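# Stand the lying bottle upright inside the crate

## Task

Pick up the bottle that lies on the tray and set it standing upright inside the crate. The crate and the tray must stay level and where they started. The bottle has to stay upright in the crate with nothing from the robot holding it there. Anything the robot is still touching at the end must not settle by more than about a fingernail's width once released.

## Robot and tools

Robot: two xArm-style six-joint arms with parallel-jaw grippers, named left_arm and right_arm. Their bases sit in the scene frame at left_arm (+0.045, +0.444, 0) m and right_arm (+0.023, -0.302, 0) m, both turned only slightly about z. Scene frame: origin on the table top between the arms, +z up, +x out over the table, and left_arm on the +y side. The names left and right refer to the arms only, not to sides of a picture.

Joint order, used in every row and every per-joint list in results: shoulder (joint2), elbow (joint3), wrist roll (joint6), forearm roll (joint4), waist (joint1), wrist pitch (joint5). Stated ranges in rad: waist ±6.283, shoulder ±2.304, elbow -4.224 to 0.061, forearm roll ±6.283, wrist pitch ±2.164, wrist roll ±6.283. Real ends may differ by up to 0.010 rad. Load limits in N m: waist 52.2, shoulder 52.2, elbow 43.5, forearm roll 23.4, wrist pitch 16.5, wrist roll 16.5; a carried object's weight adds to them.

Gripper: fingers point along its +z and close along its y. end_effector_position is the point between the pads when shut, about 2 cm behind the tips; closing pushes the tips roughly 10 mm further along +z. Fully open pad gap is 0.084 m.

A row is always 14 numbers in [-1, 1], one flat list covering both arms: left_arm's six joint values in the order above plus its opening, then the same seven for right_arm. Joint values are scaled so 1.0 equals 2.036 rad. The opening is absolute: +1 fully open, -1 closed.

execute_actions(actions): a list of actions, each a table of up to 15 rows; each row lasts one 1/30 s step, and a short table repeats its last row to fill 15 steps. Joint values are offsets from the joint angles at the start of that action (not from the previous row); for the first action of a call, that means the angles in the latest reported state. If an action would push a joint more than 0.010 rad outward past its range, that action is refused for both arms; if the first action fails this, or any action is malformed, nothing in the call runs. A joint asked past its real end is stopped there and the result may print "joint sent to its limit" (no such line is not a promise of more room). An empty list just returns state and images.

move(target, speed, blocking): target is one 14-number row; its joint values are offsets from the Joint positions in the most recent result that showed them. All joints travel in step so each finishes together, so the hand follows a curve. speed (rad/s, 0.01 to 2, default 0.5) caps the joint with farthest to go; the path lasts 0.5 to 10 s and is cut off after 10 s. It does not avoid obstacles or the other arm. Finger values are applied at once. Faster moves and targets placed deeper beyond contact press harder. The result adds a move: line with the ending (done, off_target, moving, held, fault), limits=held or limits=none, and each arm's joint farthest from target. With blocking=false you get control back after 0.5 s; until a result shows the move ended, other moves and rows are refused, so use wait or stop.

wait(seconds): 0 to 10 s with each arm holding its last command; returns early if a running move ends. stop(): brakes a running move; it needs room. zoom_image(camera, region): camera is cam_left_wrist or cam_right_wrist; region [x0, y0, x1, y1] in pixels of that camera's last image, at most 504 by 504. read_manual(section): returns licence texts only. finished_scene(scene): pass the current scene's number; it cannot be undone and reports success.

Motion limits: joint targets change at most 3.14 rad/s, taking 0.16 s to reach that speed; each step keeps targets within 0.623 rad of measured angles and scales them back if the hand would land over 70 mm from where it is. Big displacements therefore need several actions; an unfinished move may need commanding again. "Joint targets" shows what the joints are driven toward now.

Results: per-arm end_effector_position (m), end_effector_quat_wxyz and velocities in the scene frame (reported position drifts more at long reach); Joint positions and velocities (rad, rad/s, then pad gap in m); Joint torques (offset, scaled and noisy); grip_measured on the command scale; "joint command not followed" when a clearance check altered targets. Images come from cam_left_wrist and cam_right_wrist, each 896x504, with calibration given in OpenCV form and a few mm / half a degree of error.

Holding: command an opening clearly below grip_measured; lower means tighter, up to about 24 N per pad for objects up to about 6 cm. Fast closing can squeeze hard enough to spring the fingers. Brief tugs on held parts or nudges of loose objects can occur.

Avoid: dropping or knocking anything off the table, tilting or shifting the crate or tray, arms hitting or pressing each other, slams and hard pushes. Torque reaching a load limit halts that arm, backs it off and freezes it 10 s. Holding loads heats motors: MOTOR HOT warns from 65 °C and at 80 °C brakes engage (OVER-TEMPERATURE FAULT). The robot holds its last command while you think, so release the bottle and clear the gripper before finishing.

Each tool is called after "Request:" by a JSON object that holds its "fn" and its "kwargs", one argument or row to a line.

## Session

I'll start by looking at the current state.

Request:
{"fn": "execute_actions", "kwargs": {
  "actions": []
}}

Scene clock: 0.00 s.
left_arm: end_effector_position=(+0.2078, +0.6218, +0.1050) grip_measured=+1.00 end_effector_quat_wxyz=(+0.231, +0.919, -0.302, +0.102) end_effector_velocity=(+0.000, +0.001, +0.000) end_effector_angular_velocity=(+0.000, -0.000, +0.000) | right_arm: end_effector_position=(+0.1541, +0.0386, +0.2479) grip_measured=+1.00 end_effector_quat_wxyz=(-0.032, +0.834, +0.006, +0.550) end_effector_velocity=(+0.000, -0.000, +0.000) end_effector_angular_velocity=(+0.000, -0.000, -0.001)
Joint names: [shoulder, elbow, wrist roll, forearm roll, waist, wrist pitch]
Joint positions: left_arm=[-0.371 -0.47   2.21  -0.489  1.048 -0.595  0.084] | right_arm=[-0.301 -0.48   3.005 -1.29   1.831 -1.211  0.084]
Joint velocities: left_arm=[-0.    -0.001 -0.     0.     0.    -0.001 -0.   ] | right_arm=[ 0.     0.     0.     0.    -0.001 -0.     0.   ]
Joint torques (N m, as the arm reports them, + toward a larger angle): no reading
Joint targets: left_arm=[-0.371 -0.470 2.210 -0.489 1.048 -0.595] | right_arm=[-0.301 -0.480 3.005 -1.290 1.831 -1.211]

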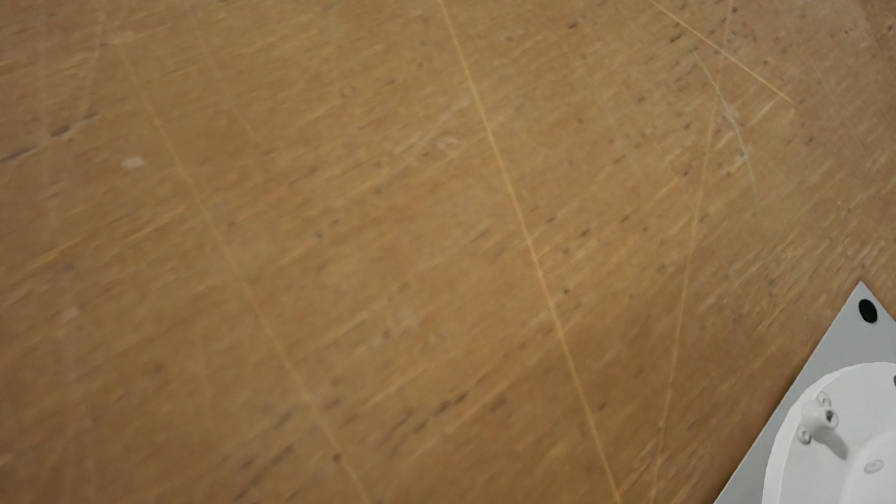

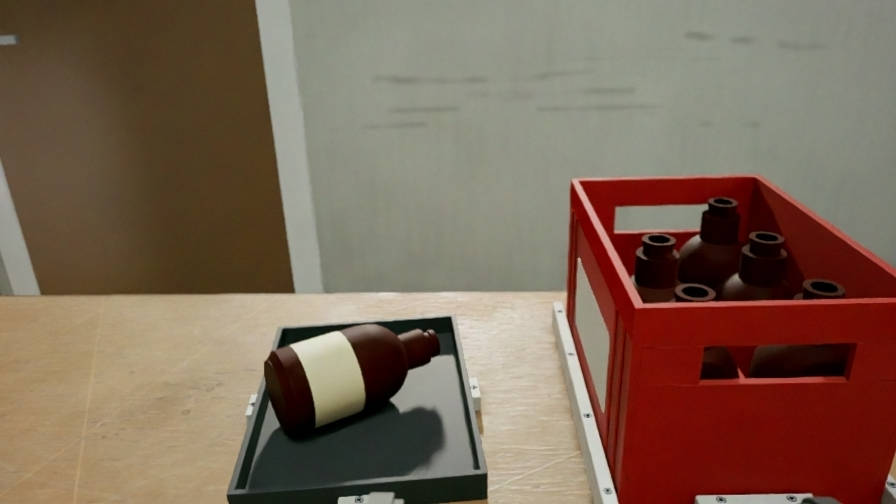

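Request:
{"fn": "zoom_image", "kwargs": {
  "camera": "cam_right_wrist",
  "region": [200, 290, 520, 504]
}}

Request:
{"fn": "zoom_image", "kwargs": {
  "camera": "cam_right_wrist",
  "region": [530, 150, 896, 504]
}}

Region (200, 290, 520, 504) of cam_right_wrist's 896x504 image, scaled by 1.575, with more detail than that image has; it fills the top 337 rows of this view, and the rest is white.

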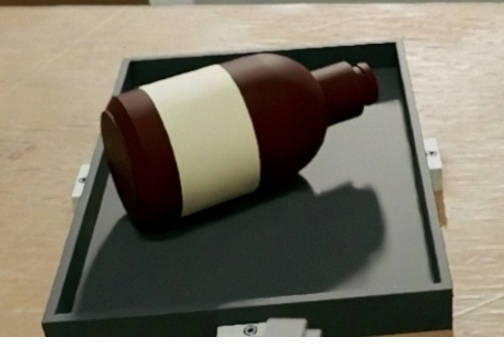

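Region (530, 150, 896, 504) of cam_right_wrist's 896x504 image, scaled by 1.377, with more detail than that image has; it fills the top 487 rows of this view, and the rest is white.

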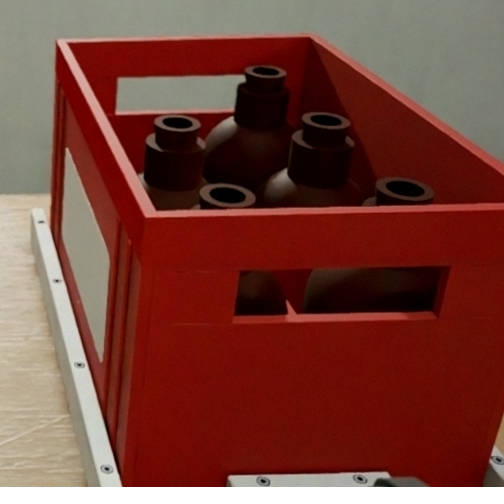

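Request:
{"fn": "move", "kwargs": {
  "target": [-0.0011,-0.3170,-0.8384,0.2402,-0.7733,-0.0722,1.0,-0.0644,-0.5012,-0.8762,0.6336,-0.6941,0.0700,1.0],
  "speed": 1.0
}}

Scene clock: 92.13 s.
left_arm: end_effector_position=(+0.5260, +0.1977, +0.2699) grip_measured=+1.00 end_effector_quat_wxyz=(+0.000, +0.883, -0.469, -0.000) end_effector_velocity=(+0.000, -0.003, +0.002) end_effector_angular_velocity=(-0.000, -0.004, -0.005) | right_arm: end_effector_position=(+0.5744, -0.0454, +0.3996) grip_measured=+1.00 end_effector_quat_wxyz=(+0.000, +0.924, -0.383, -0.000) end_effector_velocity=(+0.002, -0.002, +0.001) end_effector_angular_velocity=(+0.003, -0.002, -0.005)
Joint names: [shoulder, elbow, wrist roll, forearm roll, waist, wrist pitch]
Joint positions: left_arm=[-0.373 -1.115  0.504 -0.    -0.525 -0.742  0.084] | right_arm=[-0.432 -1.5    1.222 -0.     0.419 -1.068  0.084]
Joint velocities: left_arm=[ 0.001 -0.003 -0.002  0.002 -0.006  0.     0.   ] | right_arm=[ 0.    -0.003 -0.002  0.002 -0.005 -0.    -0.   ]
Joint torques (N m, as the arm reports them, + toward a larger angle): left_arm=[ 41.89 -22.84   0.12  -0.31   5.09   0.03] | right_arm=[ 26.23 -36.08  -0.26   1.21  -6.33  -0.63]
Joint targets: left_arm=[-0.373 -1.115 0.503 0.000 -0.526 -0.742] | right_arm=[-0.432 -1.500 1.222 -0.000 0.418 -1.068]
move: done; limits=none; left_arm: farthest joint: the waist, 0.001 radians from its target (1.574 radians at the start); right_arm: farthest joint: the waist, 0.001 radians from its target (1.413 radians at the start)
camera_calibration (this result's frames):
cam_left_wrist: T_world_to_cam=[[-0.825832, -0.563914, 0.00141437, 0.57784], [-0.563751, 0.825528, -0.0262299, 0.206367], [0.0136238, -0.0224589, -0.999655, 0.399977], [0, 0, 0, 1]] pos_world=[0.588089, 0.164473, 0.404434]
cam_right_wrist: T_world_to_cam=[[-0.704743, -0.709462, 0.00145045, 0.407242], [-0.709458, 0.704744, 0.0024747, 0.506118], [-0.0027779, 0.000714995, -0.999996, 0.534133], [0, 0, 0, 1]] pos_world=[0.647553, -0.0681429, 0.532287]

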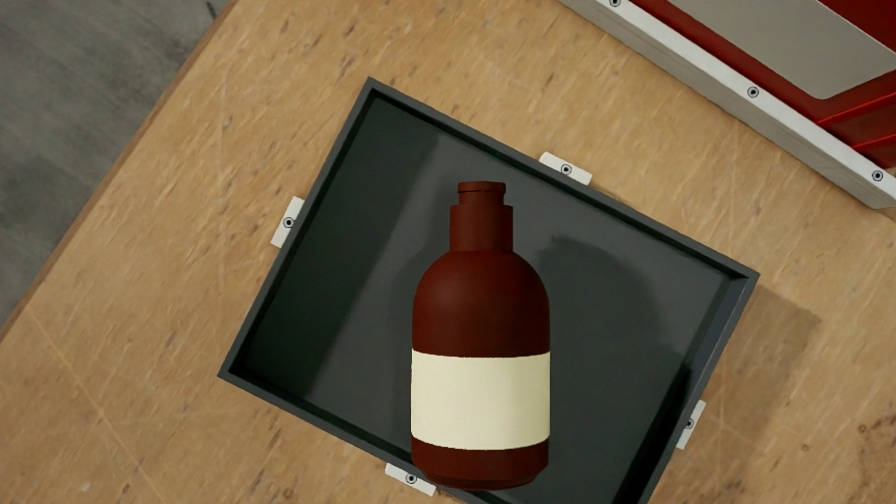

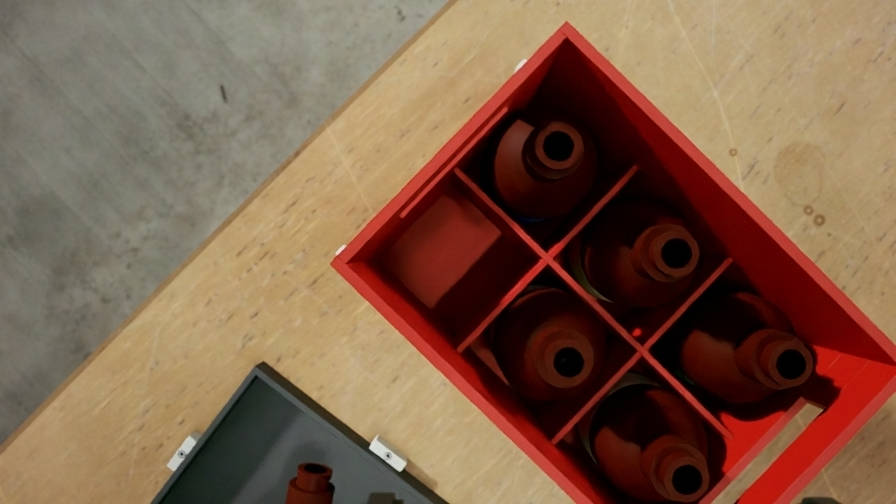

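Request:
{"fn": "zoom_image", "kwargs": {
  "camera": "cam_left_wrist",
  "region": [370, 160, 610, 504]
}}

Request:
{"fn": "zoom_image", "kwargs": {
  "camera": "cam_right_wrist",
  "region": [320, 100, 620, 400]
}}

Region (370, 160, 610, 504) of cam_left_wrist's 896x504 image, scaled by 1.465, with more detail than that image has; it fills the left 352 columns of this view, and the rest is white.

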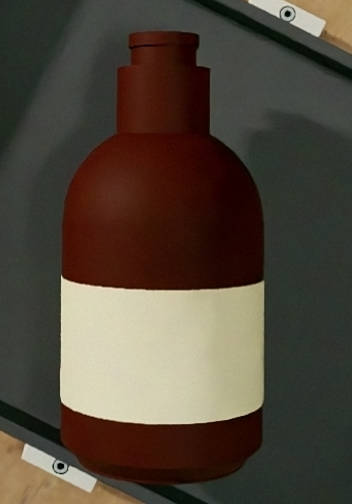

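Region (320, 100, 620, 400) of cam_right_wrist's 896x504 image, scaled by 1.680, with more detail than that image has.

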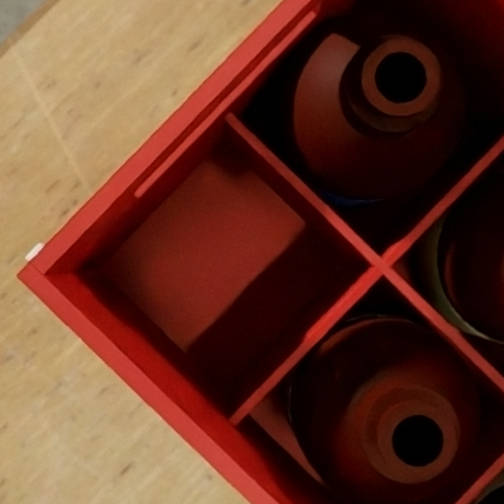

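Request:
{"fn": "move", "kwargs": {
  "target": [-0.13077,0.01133,0.00953,0,0.00816,0.14210,1.0,0,0,0,0,0,0,1.0],
  "speed": 0.5
}}

Scene clock: 162.30 s.
left_arm: end_effector_position=(+0.5422, +0.1997, +0.1153) grip_measured=+1.00 end_effector_quat_wxyz=(+0.000, +0.882, -0.471, +0.000) end_effector_velocity=(-0.002, +0.001, -0.003) end_effector_angular_velocity=(+0.002, +0.006, +0.001) | right_arm: end_effector_position=(+0.5744, -0.0454, +0.3996) grip_measured=+1.00 end_effector_quat_wxyz=(+0.000, +0.924, -0.383, -0.000) end_effector_velocity=(+0.000, +0.000, +0.001) end_effector_angular_velocity=(+0.002, -0.002, -0.002)
Joint names: [shoulder, elbow, wrist roll, forearm roll, waist, wrist pitch]
Joint positions: left_arm=[-0.639 -1.092  0.523 -0.    -0.509 -0.453  0.084] | right_arm=[-0.432 -1.5    1.222 -0.     0.419 -1.068  0.084]
Joint velocities: left_arm=[-0.004  0.002  0.    -0.001  0.    -0.    -0.   ] | right_arm=[ 0.001 -0.     0.     0.001 -0.     0.002  0.   ]
Joint torques (N m, as the arm reports them, + toward a larger angle): left_arm=[ 48.34 -19.26   0.09  -0.62   5.09   0.07] | right_arm=[ 25.52 -36.24  -0.55   1.02  -5.4   -0.75]
Joint targets: left_arm=[-0.639 -1.092 0.523 -0.000 -0.509 -0.453] | right_arm=[-0.432 -1.500 1.222 -0.000 0.419 -1.068]
move: done; limits=none; left_arm: farthest joint: the waist, 0.000 radians from its target (0.018 radians at the start); right_arm: farthest joint: the waist, 0.000 radians from its target (0.001 radians at the start)
camera_calibration (this result's frames):
cam_left_wrist: T_world_to_cam=[[-0.827415, -0.561591, 0.000995374, 0.593024], [-0.561409, 0.827099, -0.026976, 0.208288], [0.0143262, -0.0228791, -0.999636, 0.245038], [0, 0, 0, 1]] pos_world=[0.604101, 0.166368, 0.249977]
cam_right_wrist: T_world_to_cam=[[-0.704744, -0.70946, 0.00144888, 0.407243], [-0.709456, 0.704745, 0.00247441, 0.506118], [-0.00277659, 0.000715903, -0.999996, 0.534133], [0, 0, 0, 1]] pos_world=[0.647554, -0.0681439, 0.532288]

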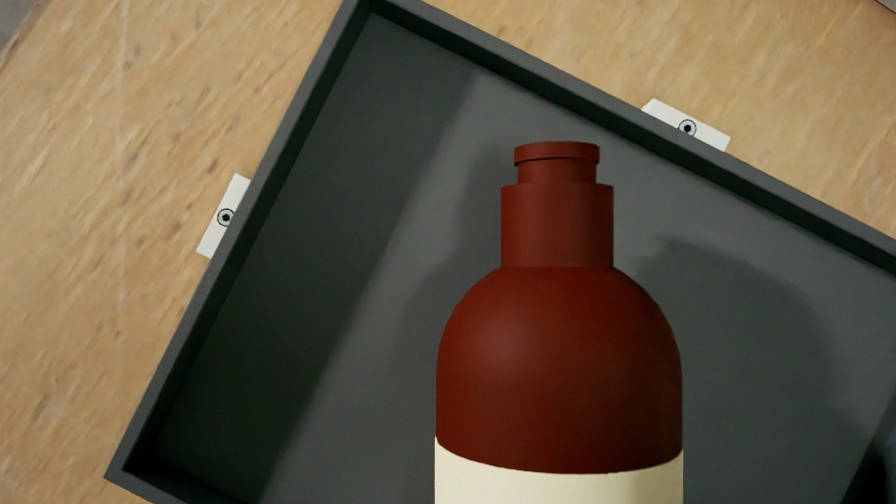

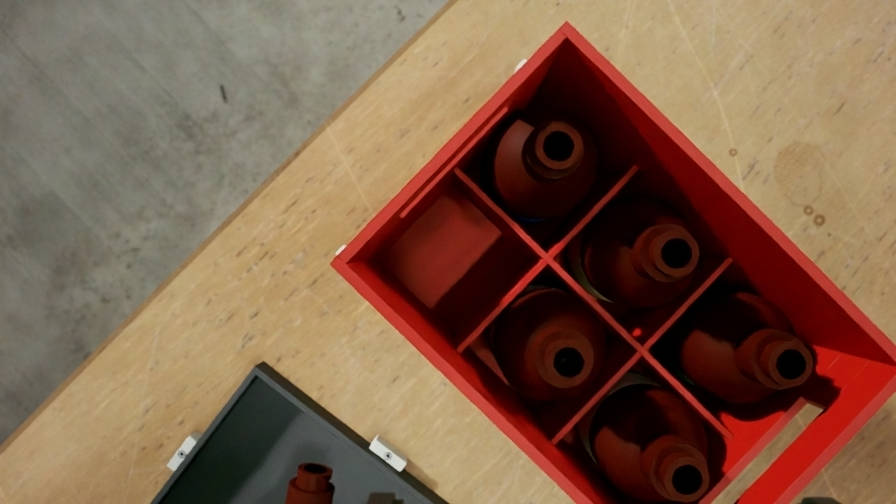

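Request:
{"fn": "move", "kwargs": {
  "target": [-0.06722,-0.00799,0,0,0,0.05923,1.0,0,0,0,0,0,0,1.0],
  "speed": 0.25
}}

Scene clock: 173.93 s.
left_arm: end_effector_position=(+0.5425, +0.1996, +0.0447) grip_measured=+1.00 end_effector_quat_wxyz=(-0.000, +0.882, -0.471, +0.000) end_effector_velocity=(-0.001, +0.001, -0.002) end_effector_angular_velocity=(+0.002, +0.002, -0.003) | right_arm: end_effector_position=(+0.5744, -0.0454, +0.3996) grip_measured=+1.00 end_effector_quat_wxyz=(+0.000, +0.924, -0.383, -0.000) end_effector_velocity=(-0.000, +0.000, +0.000) end_effector_angular_velocity=(+0.001, +0.000, -0.001)
Joint names: [shoulder, elbow, wrist roll, forearm roll, waist, wrist pitch]
Joint positions: left_arm=[-0.775 -1.108  0.523 -0.    -0.509 -0.333  0.084] | right_arm=[-0.432 -1.5    1.222 -0.     0.419 -1.068  0.084]
Joint velocities: left_arm=[-0.002  0.001  0.     0.003 -0.001  0.001 -0.   ] | right_arm=[ 0.    -0.     0.     0.001 -0.    -0.001  0.   ]
Joint torques (N m, as the arm reports them, + toward a larger angle): left_arm=[ 51.31 -17.53   0.07  -0.73   4.85   0.1 ] | right_arm=[ 26.14 -36.11  -0.21   0.34  -0.83  -0.72]
Joint targets: left_arm=[-0.776 -1.108 0.523 -0.000 -0.509 -0.333] | right_arm=[-0.432 -1.500 1.222 -0.000 0.419 -1.068]
move: done; limits=none; left_arm: farthest joint: the shoulder, 0.001 radians from its target (0.136 radians at the start); right_arm: farthest joint: the waist, 0.000 radians from its target (0.000 radians at the start)
camera_calibration (this result's frames):
cam_left_wrist: T_world_to_cam=[[-0.827416, -0.56159, 0.000704656, 0.593248], [-0.561394, 0.827093, -0.0274773, 0.206639], [0.0148481, -0.0231307, -0.999622, 0.174137], [0, 0, 0, 1]] pos_world=[0.604283, 0.16628, 0.179331]
cam_right_wrist: T_world_to_cam=[[-0.704744, -0.709461, 0.00144898, 0.407243], [-0.709457, 0.704745, 0.00247448, 0.506118], [-0.00277671, 0.000715883, -0.999996, 0.534133], [0, 0, 0, 1]] pos_world=[0.647554, -0.0681439, 0.532288]

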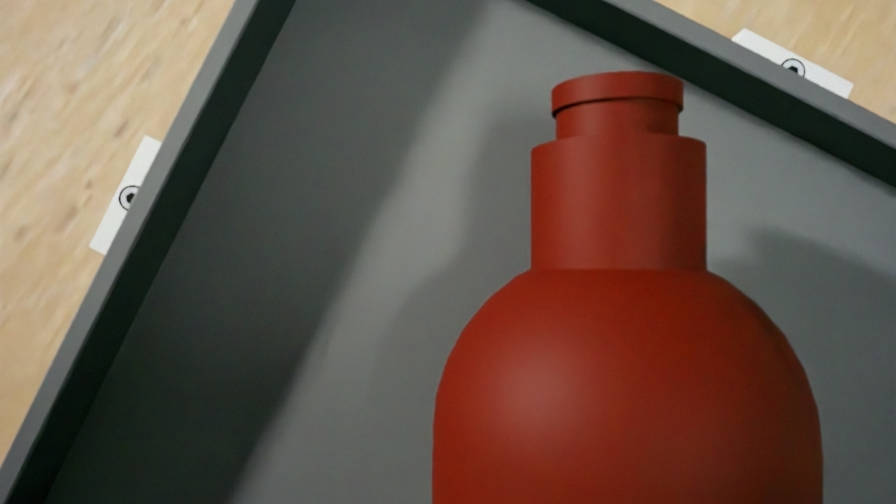

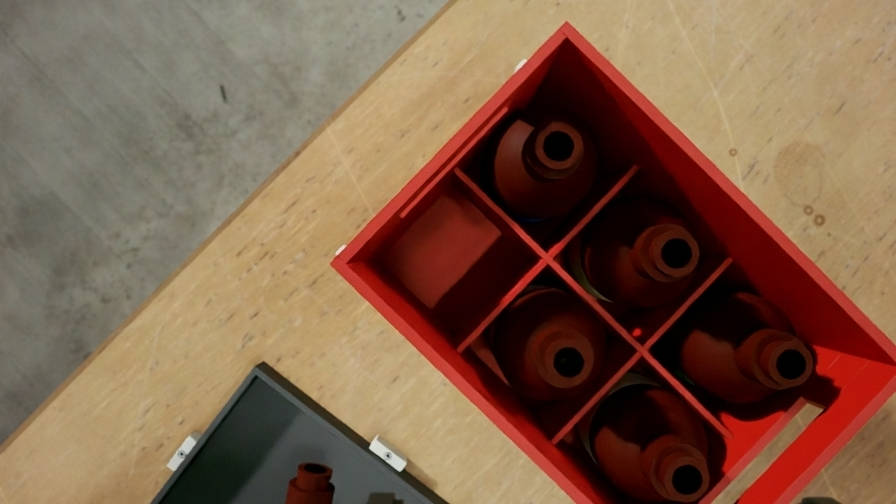

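Request:
{"fn": "execute_actions", "kwargs": {
  "actions": [
    [[0,0,0,0,0,0,0.95,0,0,0,0,0,0,1],[0,0,0,0,0,0,0.9,0,0,0,0,0,0,1],[0,0,0,0,0,0,0.86,0,0,0,0,0,0,1],[0,0,0,0,0,0,0.82,0,0,0,0,0,0,1],[0,0,0,0,0,0,0.78,0,0,0,0,0,0,1],[0,0,0,0,0,0,0.75,0,0,0,0,0,0,1],[0,0,0,0,0,0,0.72,0,0,0,0,0,0,1],[0,0,0,0,0,0,0.69,0,0,0,0,0,0,1],[0,0,0,0,0,0,0.65,0,0,0,0,0,0,1],[0,0,0,0,0,0,0.58,0,0,0,0,0,0,1],[0,0,0,0,0,0,0.5,0,0,0,0,0,0,1],[0,0,0,0,0,0,0.4,0,0,0,0,0,0,1],[0,0,0,0,0,0,0.25,0,0,0,0,0,0,1],[0,0,0,0,0,0,0.1,0,0,0,0,0,0,1],[0,0,0,0,0,0,-0.2,0,0,0,0,0,0,1]]
  ]
}}

Scene clock: 178.40 s.
left_arm: end_effector_position=(+0.5425, +0.1996, +0.0447) grip_measured=+0.72 end_effector_quat_wxyz=(-0.000, +0.882, -0.471, +0.000) end_effector_velocity=(-0.000, -0.000, -0.000) end_effector_angular_velocity=(+0.000, -0.000, -0.001) | right_arm: end_effector_position=(+0.5744, -0.0454, +0.3996) grip_measured=+1.00 end_effector_quat_wxyz=(+0.000, +0.924, -0.383, -0.000) end_effector_velocity=(-0.001, +0.000, +0.000) end_effector_angular_velocity=(-0.001, +0.001, +0.001)
Joint names: [shoulder, elbow, wrist roll, forearm roll, waist, wrist pitch]
Joint positions: left_arm=[-0.775 -1.108  0.523 -0.    -0.509 -0.333  0.074] | right_arm=[-0.432 -1.5    1.222 -0.     0.419 -1.068  0.084]
Joint velocities: left_arm=[-0.     0.     0.     0.    -0.001  0.001  0.   ] | right_arm=[ 0.001  0.002 -0.    -0.001  0.001 -0.001 -0.   ]
Joint torques (N m, as the arm reports them, + toward a larger angle): left_arm=[ 49.47 -17.17   0.1   -0.48   5.6    0.34] | right_arm=[ 28.41 -34.76  -0.33   1.16  -4.18  -0.83]
Joint targets: left_arm=[-0.775 -1.108 0.523 -0.000 -0.509 -0.333] | right_arm=[-0.432 -1.500 1.222 -0.000 0.419 -1.068]
camera_calibration (this result's frames):
cam_left_wrist: T_world_to_cam=[[-0.82742, -0.561583, 0.000718668, 0.593241], [-0.561387, 0.827097, -0.0274617, 0.206652], [0.0148276, -0.0231258, -0.999623, 0.174191], [0, 0, 0, 1]] pos_world=[0.604289, 0.166261, 0.179374]
cam_right_wrist: T_world_to_cam=[[-0.704744, -0.709461, 0.001449, 0.407243], [-0.709457, 0.704745, 0.00247448, 0.506118], [-0.00277672, 0.000715872, -0.999996, 0.534133], [0, 0, 0, 1]] pos_world=[0.647554, -0.0681439, 0.532288]

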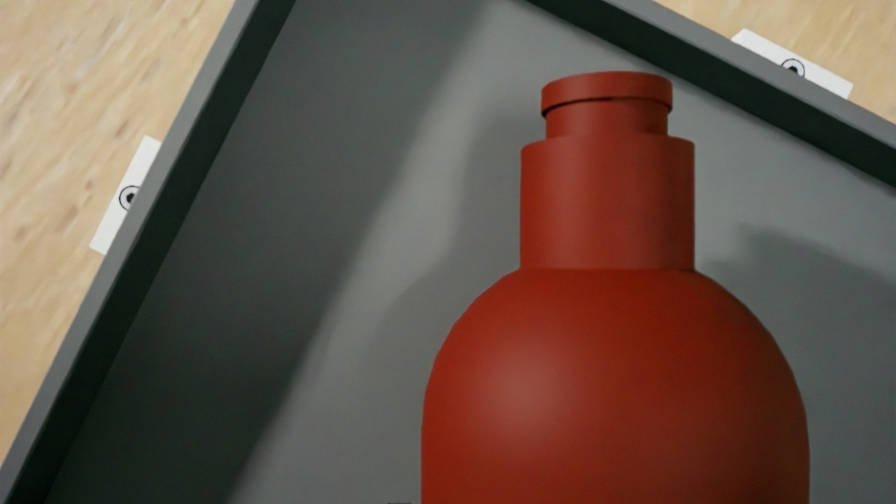

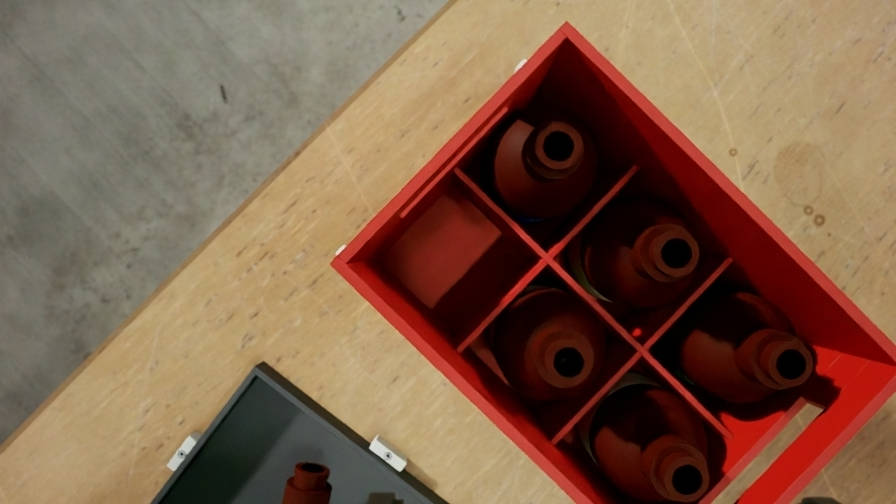

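Request:
{"fn": "move", "kwargs": {
  "target": [0.09578,0.02849,-0.06041,0,-0.01031,0.16356,-0.6,0,0,0,0,0,0,0.3],
  "speed": 0.5
}}

Scene clock: 205.43 s.
left_arm: end_effector_position=(+0.6233, +0.1446, +0.1602) grip_measured=+0.72 end_effector_quat_wxyz=(+0.009, +0.880, -0.413, +0.233) end_effector_velocity=(+0.002, -0.002, +0.004) end_effector_angular_velocity=(-0.004, -0.007, -0.001) | right_arm: end_effector_position=(+0.5744, -0.0454, +0.3996) grip_measured=+0.29 end_effector_quat_wxyz=(+0.000, +0.924, -0.383, -0.000) end_effector_velocity=(+0.000, +0.000, -0.000) end_effector_angular_velocity=(+0.000, -0.001, -0.000)
Joint names: [shoulder, elbow, wrist roll, forearm roll, waist, wrist pitch]
Joint positions: left_arm=[-0.58  -1.05   0.4   -0.    -0.53  -0.     0.074] | right_arm=[-0.432 -1.5    1.222 -0.     0.419 -1.068  0.056]
Joint velocities: left_arm=[ 0.003 -0.004 -0.     0.    -0.001  0.002  0.   ] | right_arm=[-0.001  0.    -0.     0.    -0.     0.001  0.   ]
Joint torques (N m, as the arm reports them, + toward a larger angle): left_arm=[ 49.35 -21.6    0.11  -0.54   5.08   1.49] | right_arm=[ 24.72 -34.72  -0.49   0.6   -0.16  -0.83]
Joint targets: left_arm=[-0.580 -1.050 0.400 -0.000 -0.530 0.000] | right_arm=[-0.432 -1.500 1.222 -0.000 0.419 -1.068]
move: done; limits=none; left_arm: farthest joint: the waist, 0.000 radians from its target (0.021 radians at the start); right_arm: farthest joint: the waist, 0.000 radians from its target (0.000 radians at the start)
camera_calibration (this result's frames):
cam_left_wrist: T_world_to_cam=[[-0.729378, -0.661826, -0.173188, 0.610453], [-0.543137, 0.714135, -0.441604, 0.371933], [0.415945, -0.228031, -0.880336, 0.0476598], [0, 0, 0, 1]] pos_world=[0.627438, 0.149272, 0.311927]
cam_right_wrist: T_world_to_cam=[[-0.704744, -0.709461, 0.00144901, 0.407243], [-0.709457, 0.704745, 0.0024745, 0.506118], [-0.00277674, 0.000715882, -0.999996, 0.534133], [0, 0, 0, 1]] pos_world=[0.647554, -0.0681439, 0.532288]

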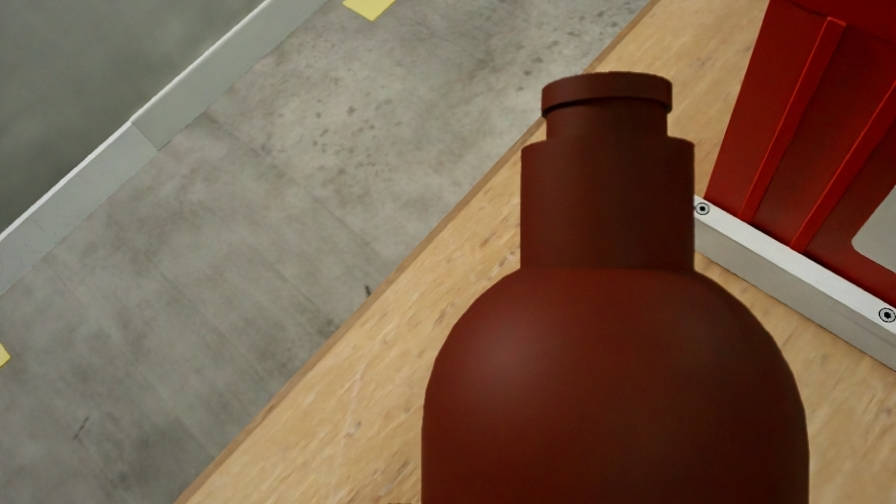

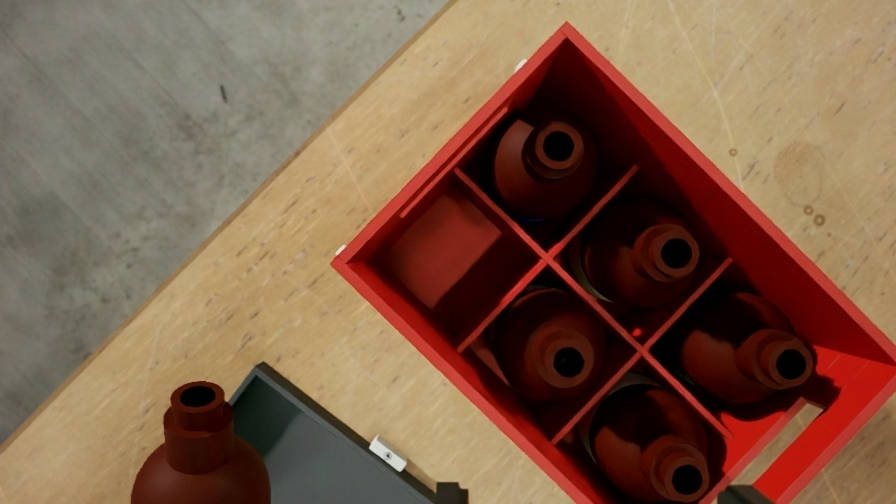

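Request:
{"fn": "move", "kwargs": {
  "target": [-0.01690,0.21950,-0.19646,0,-0.11410,0.77711,-0.6,0.02117,-0.00442,0.09219,0,0.09199,-0.02559,0.3],
  "speed": 1.0
}}

Scene clock: 210.90 s.
left_arm: end_effector_position=(+0.5113, +0.0434, +0.2549) grip_measured=+0.72 end_effector_quat_wxyz=(+0.246, +0.663, -0.246, +0.663) end_effector_velocity=(-0.001, +0.001, -0.000) end_effector_angular_velocity=(+0.000, +0.001, +0.001) | right_arm: end_effector_position=(+0.5071, +0.0456, +0.4296) grip_measured=+0.29 end_effector_quat_wxyz=(+0.000, +0.924, -0.383, -0.000) end_effector_velocity=(-0.000, -0.000, +0.000) end_effector_angular_velocity=(-0.001, -0.000, +0.000)
Joint names: [shoulder, elbow, wrist roll, forearm roll, waist, wrist pitch]
Joint positions: left_arm=[-0.615 -0.604  0.    -0.    -0.762  1.582  0.074] | right_arm=[-0.389 -1.509  1.41  -0.     0.606 -1.121  0.056]
Joint velocities: left_arm=[ 0.     0.002 -0.    -0.002 -0.001  0.002 -0.   ] | right_arm=[ 0.001  0.001  0.    -0.001 -0.    -0.     0.   ]
Joint torques (N m, as the arm reports them, + toward a larger angle): left_arm=[ 40.78 -13.57   0.08  -0.88   5.16   3.08] | right_arm=[ 24.19 -34.27  -0.22   0.26  -7.14  -0.72]
Joint targets: left_arm=[-0.615 -0.603 0.000 -0.000 -0.762 1.582] | right_arm=[-0.389 -1.509 1.410 -0.000 0.606 -1.121]
move: done; limits=none; left_arm: farthest joint: the waist, 0.001 radians from its target (0.233 radians at the start); right_arm: farthest joint: the waist, 0.000 radians from its target (0.187 radians at the start)
camera_calibration (this result's frames):
cam_left_wrist: T_world_to_cam=[[-0.652414, -0.757847, 0.00496987, 0.397552], [0.0168752, -0.021083, -0.999635, 0.312988], [0.757675, -0.652092, 0.0265437, -0.232942], [0, 0, 0, 1]] pos_world=[0.430581, 0.155983, 0.317081]
cam_right_wrist: T_world_to_cam=[[-0.705107, -0.709099, 0.00147969, 0.424526], [-0.709096, 0.705108, 0.00228609, 0.393973], [-0.00266441, 0.000562698, -0.999996, 0.56381], [0, 0, 0, 1]] pos_world=[0.580203, 0.0229201, 0.56228]

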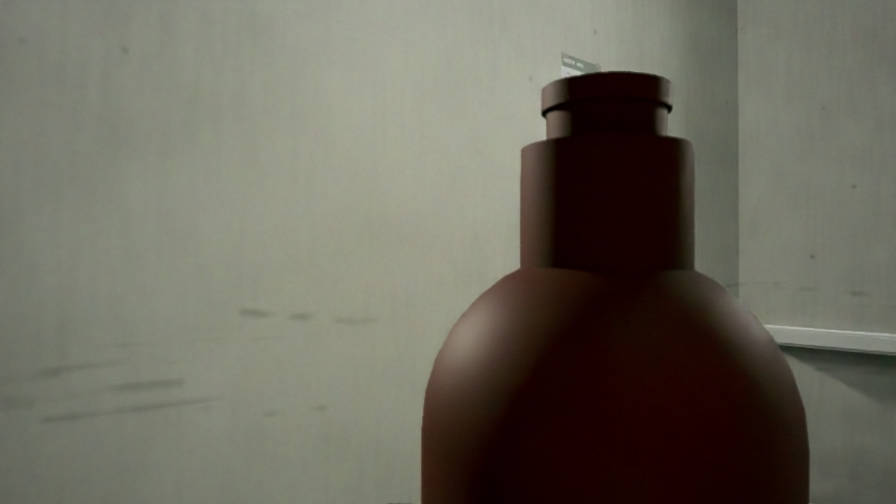

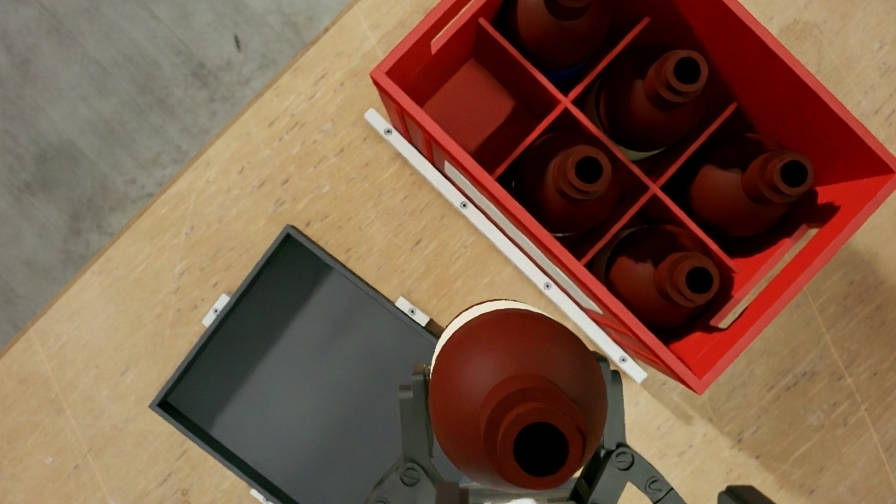

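Request:
{"fn": "zoom_image", "kwargs": {
  "camera": "cam_right_wrist",
  "region": [400, 290, 790, 504]
}}

Region (400, 290, 790, 504) of cam_right_wrist's 896x504 image, scaled by 1.292, with more detail than that image has; it fills the top 277 rows of this view, and the rest is white.

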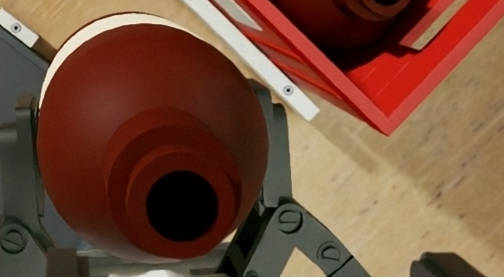

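Request:
{"fn": "move", "kwargs": {
  "target": [0,0,0,0,0,0,-0.6,-0.02589,0.05660,-0.00409,0,-0.00409,0.08249,0.3],
  "speed": 0.3
}}

Scene clock: 233.30 s.
left_arm: end_effector_position=(+0.5113, +0.0434, +0.2549) grip_measured=+0.72 end_effector_quat_wxyz=(+0.246, +0.663, -0.246, +0.663) end_effector_velocity=(+0.000, -0.000, +0.000) end_effector_angular_velocity=(-0.000, -0.001, +0.000) | right_arm: end_effector_position=(+0.5133, +0.0440, +0.3473) grip_measured=+0.29 end_effector_quat_wxyz=(+0.000, +0.924, -0.383, +0.000) end_effector_velocity=(-0.000, -0.001, -0.002) end_effector_angular_velocity=(-0.002, +0.002, +0.000)
Joint names: [shoulder, elbow, wrist roll, forearm roll, waist, wrist pitch]
Joint positions: left_arm=[-0.615 -0.604  0.    -0.    -0.762  1.582  0.074] | right_arm=[-0.442 -1.394  1.401 -0.     0.598 -0.953  0.056]
Joint velocities: left_arm=[ 0.    -0.001  0.    -0.    -0.     0.     0.   ] | right_arm=[-0.001  0.003  0.    -0.001 -0.     0.001 -0.   ]
Joint torques (N m, as the arm reports them, + toward a larger angle): left_arm=[ 41.52 -13.52   0.16  -0.92   5.84   3.15] | right_arm=[ 26.13 -33.26  -0.4    1.61  -4.24  -0.25]
Joint targets: left_arm=[-0.615 -0.604 0.000 -0.000 -0.762 1.582] | right_arm=[-0.442 -1.394 1.401 -0.000 0.598 -0.953]
move: done; limits=none; left_arm: farthest joint: the waist, 0.000 radians from its target (0.000 radians at the start); right_arm: farthest joint: the waist, 0.000 radians from its target (0.009 radians at the start)
camera_calibration (this result's frames):
cam_left_wrist: T_world_to_cam=[[-0.652414, -0.757847, 0.00496993, 0.397552], [0.0168744, -0.0210824, -0.999635, 0.312988], [0.757675, -0.652092, 0.0265426, -0.232941], [0, 0, 0, 1]] pos_world=[0.430581, 0.155983, 0.317081]
cam_right_wrist: T_world_to_cam=[[-0.705059, -0.709148, 0.000972784, 0.428017], [-0.709145, 0.705059, 0.00224671, 0.399785], [-0.00227912, 0.000894214, -0.999997, 0.481332], [0, 0, 0, 1]] pos_world=[0.58638, 0.0212256, 0.480016]

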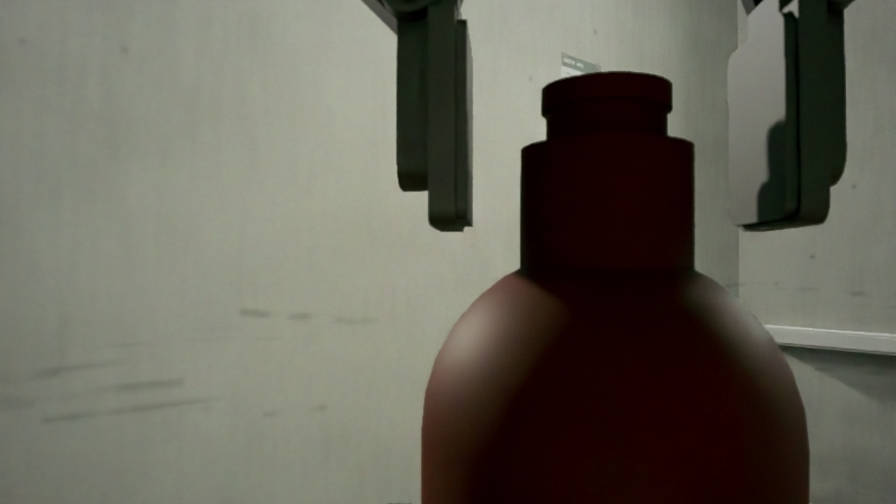

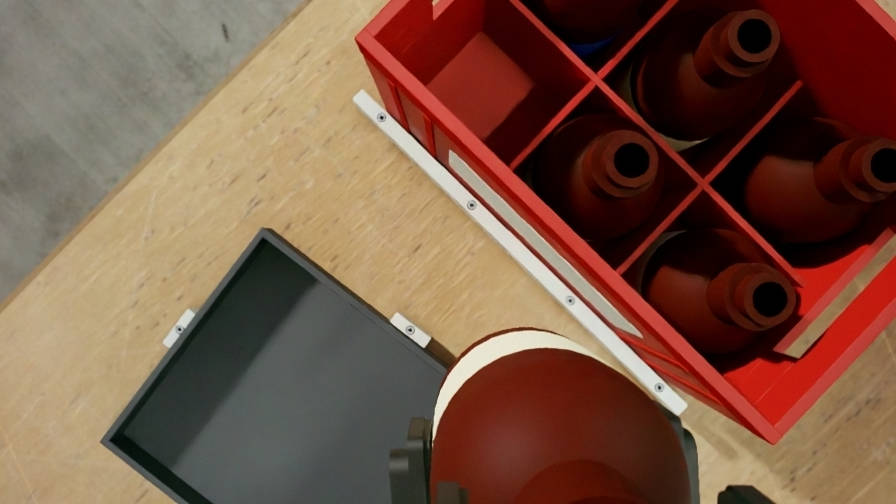

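Request:
{"fn": "execute_actions", "kwargs": {
  "actions": [
    [[0,0,0,0,0,0,-0.6,-0.0006,-0.0008,0.0001,0,0.0001,-0.0002,0.22],[0,0,0,0,0,0,-0.6,-0.0012,-0.0016,0.0002,0,0.0002,-0.0004,0.14],[0,0,0,0,0,0,-0.6,-0.00178,-0.00246,0.00025,0,0.00025,-0.00068,0.07],[0,0,0,0,0,0,-0.6,-0.00178,-0.00246,0.00025,0,0.00025,-0.00068,0.0],[0,0,0,0,0,0,-0.6,-0.00178,-0.00246,0.00025,0,0.00025,-0.00068,-0.06],[0,0,0,0,0,0,-0.6,-0.00178,-0.00246,0.00025,0,0.00025,-0.00068,-0.11],[0,0,0,0,0,0,-0.6,-0.00178,-0.00246,0.00025,0,0.00025,-0.00068,-0.15],[0,0,0,0,0,0,-0.6,-0.00178,-0.00246,0.00025,0,0.00025,-0.00068,-0.19],[0,0,0,0,0,0,-0.6,-0.00178,-0.00246,0.00025,0,0.00025,-0.00068,-0.22],[0,0,0,0,0,0,-0.6,-0.00178,-0.00246,0.00025,0,0.00025,-0.00068,-0.25],[0,0,0,0,0,0,-0.6,-0.00178,-0.00246,0.00025,0,0.00025,-0.00068,-0.28],[0,0,0,0,0,0,-0.6,-0.00178,-0.00246,0.00025,0,0.00025,-0.00068,-0.32],[0,0,0,0,0,0,-0.6,-0.00178,-0.00246,0.00025,0,0.00025,-0.00068,-0.4],[0,0,0,0,0,0,-0.6,-0.00178,-0.00246,0.00025,0,0.00025,-0.00068,-0.55],[0,0,0,0,0,0,-0.6,-0.00178,-0.00246,0.00025,0,0.00025,-0.00068,-0.8]]
  ]
}}

Scene clock: 248.80 s.
left_arm: end_effector_position=(+0.5114, +0.0435, +0.2547) grip_measured=+0.72 end_effector_quat_wxyz=(+0.245, +0.663, -0.246, +0.663) end_effector_velocity=(-0.000, +0.000, -0.000) end_effector_angular_velocity=(+0.001, -0.000, -0.001) | right_arm: end_effector_position=(+0.5141, +0.0449, +0.3473) grip_measured=-0.24 end_effector_quat_wxyz=(+0.001, +0.924, -0.383, -0.000) end_effector_velocity=(+0.001, -0.000, +0.001) end_effector_angular_velocity=(-0.000, -0.001, -0.000)
Joint names: [shoulder, elbow, wrist roll, forearm roll, waist, wrist pitch]
Joint positions: left_arm=[-0.615 -0.604  0.    -0.    -0.762  1.581  0.074] | right_arm=[-0.445 -1.399  1.402 -0.     0.598 -0.955  0.034]
Joint velocities: left_arm=[ 0.     0.001  0.001  0.001  0.    -0.    -0.   ] | right_arm=[ 0.    -0.001 -0.    -0.001 -0.001 -0.001  0.   ]
Joint torques (N m, as the arm reports them, + toward a larger angle): left_arm=[ 41.57 -13.97   0.38  -0.25   3.65   3.39] | right_arm=[ 26.9  -35.32  -0.59   1.35  -5.31  -0.2 ]
Joint targets: left_arm=[-0.615 -0.604 0.000 -0.000 -0.762 1.582] | right_arm=[-0.445 -1.399 1.402 -0.000 0.598 -0.954]
camera_calibration (this result's frames):
cam_left_wrist: T_world_to_cam=[[-0.652155, -0.758068, 0.00524412, 0.3975], [0.0164608, -0.0210762, -0.999642, 0.313098], [0.757907, -0.651835, 0.0262233, -0.232956], [0, 0, 0, 1]] pos_world=[0.430637, 0.156082, 0.31701]
cam_right_wrist: T_world_to_cam=[[-0.705062, -0.709144, 0.00164162, 0.429069], [-0.70914, 0.705064, 0.00233403, 0.399694], [-0.00281261, 0.0004815, -0.999996, 0.481601], [0, 0, 0, 1]] pos_world=[0.587314, 0.0222294, 0.479961]

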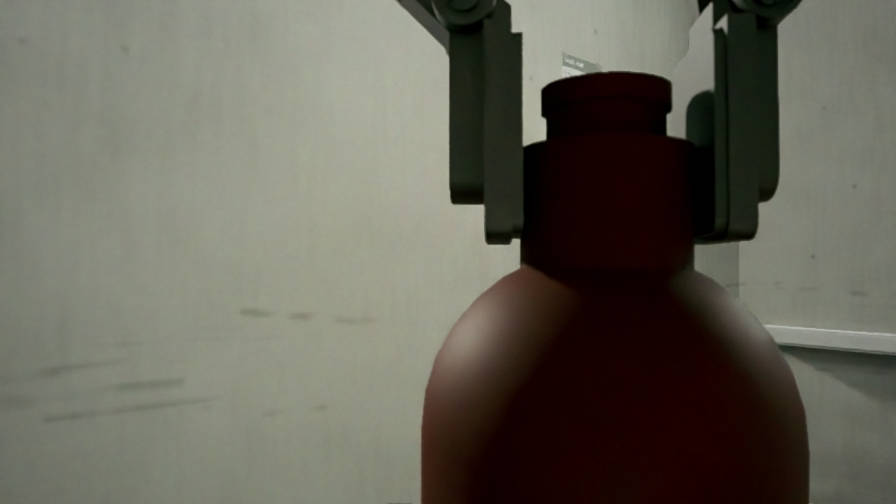

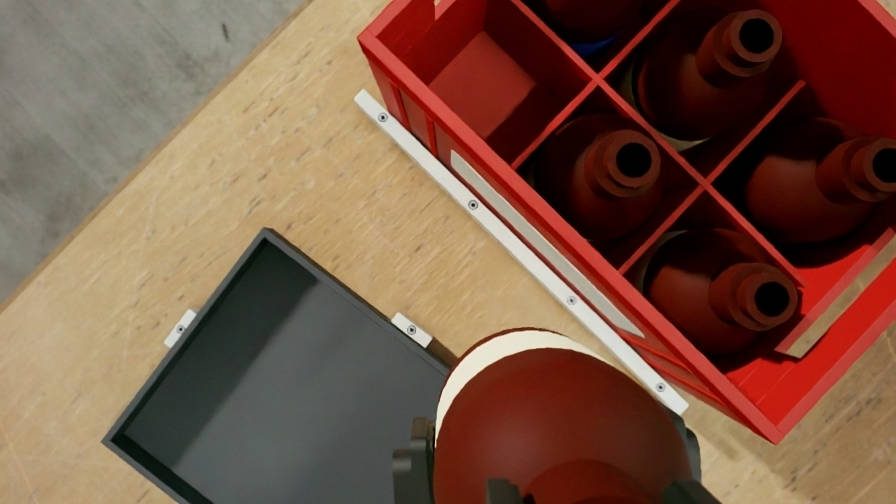

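Request:
{"fn": "execute_actions", "kwargs": {
  "actions": [
    [[0,0,0,0,0,0,0.3,0,0,0,0,0,0,-1],[0,0,0,0,0,0,0.6,0,0,0,0,0,0,-1],[0,0,0,0,0,0,0.72,0,0,0,0,0,0,-1],[0,0,0,0,0,0,0.78,0,0,0,0,0,0,-1],[0,0,0,0,0,0,0.84,0,0,0,0,0,0,-1],[0,0,0,0,0,0,0.9,0,0,0,0,0,0,-1],[0,0,0,0,0,0,0.95,0,0,0,0,0,0,-1],[0,0,0,0,0,0,1.0,0,0,0,0,0,0,-1]]
  ]
}}

Scene clock: 275.57 s.
left_arm: end_effector_position=(+0.5113, +0.0434, +0.2550) grip_measured=+1.00 end_effector_quat_wxyz=(+0.246, +0.663, -0.246, +0.663) end_effector_velocity=(-0.000, +0.001, -0.002) end_effector_angular_velocity=(+0.003, +0.006, +0.002) | right_arm: end_effector_position=(+0.5143, +0.0450, +0.3472) grip_measured=-0.24 end_effector_quat_wxyz=(+0.000, +0.924, -0.383, -0.000) end_effector_velocity=(-0.002, -0.000, +0.000) end_effector_angular_velocity=(-0.002, +0.006, -0.001)
Joint names: [shoulder, elbow, wrist roll, forearm roll, waist, wrist pitch]
Joint positions: left_arm=[-0.615 -0.604  0.    -0.    -0.762  1.582  0.084] | right_arm=[-0.445 -1.399  1.402 -0.     0.598 -0.954  0.034]
Joint velocities: left_arm=[-0.001  0.002 -0.001 -0.001  0.001 -0.004  0.   ] | right_arm=[ 0.001  0.     0.     0.002  0.    -0.006 -0.   ]
Joint torques (N m, as the arm reports them, + toward a larger angle): left_arm=[ 39.19 -12.21   0.14  -1.03   5.27   2.32] | right_arm=[ 27.61 -34.97  -0.45   0.94  -4.25  -0.58]
Joint targets: left_arm=[-0.615 -0.604 0.000 -0.000 -0.762 1.581] | right_arm=[-0.445 -1.399 1.402 -0.000 0.598 -0.955]
camera_calibration (this result's frames):
cam_left_wrist: T_world_to_cam=[[-0.652396, -0.757862, 0.00504089, 0.397536], [0.0170635, -0.0213379, -0.999627, 0.313], [0.757686, -0.652066, 0.0268526, -0.23306], [0, 0, 0, 1]] pos_world=[0.430596, 0.155986, 0.317137]
cam_right_wrist: T_world_to_cam=[[-0.705058, -0.709148, 0.00107255, 0.429432], [-0.709145, 0.705059, 0.0022674, 0.399723], [-0.00236414, 0.000838055, -0.999997, 0.481321], [0, 0, 0, 1]] pos_world=[0.587374, 0.0222996, 0.479953]

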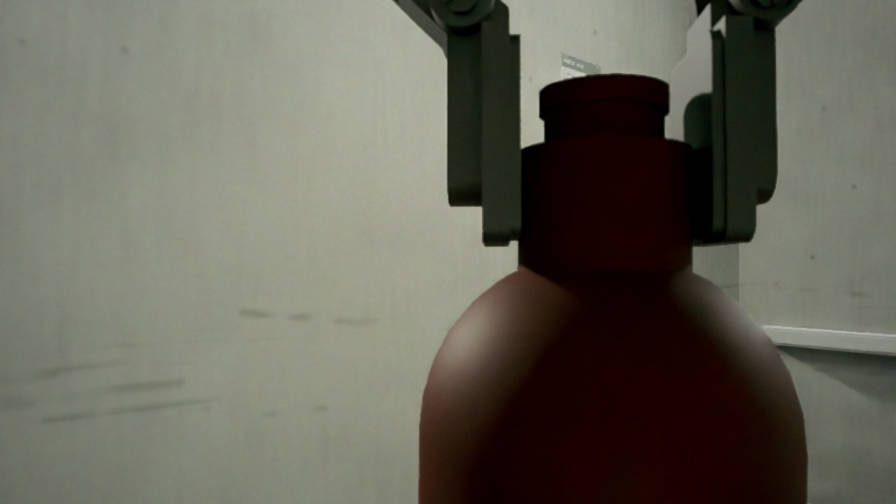

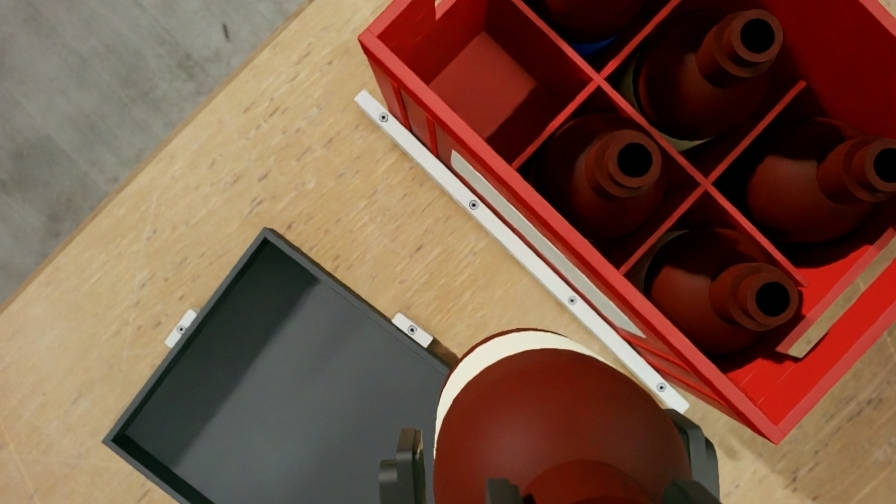

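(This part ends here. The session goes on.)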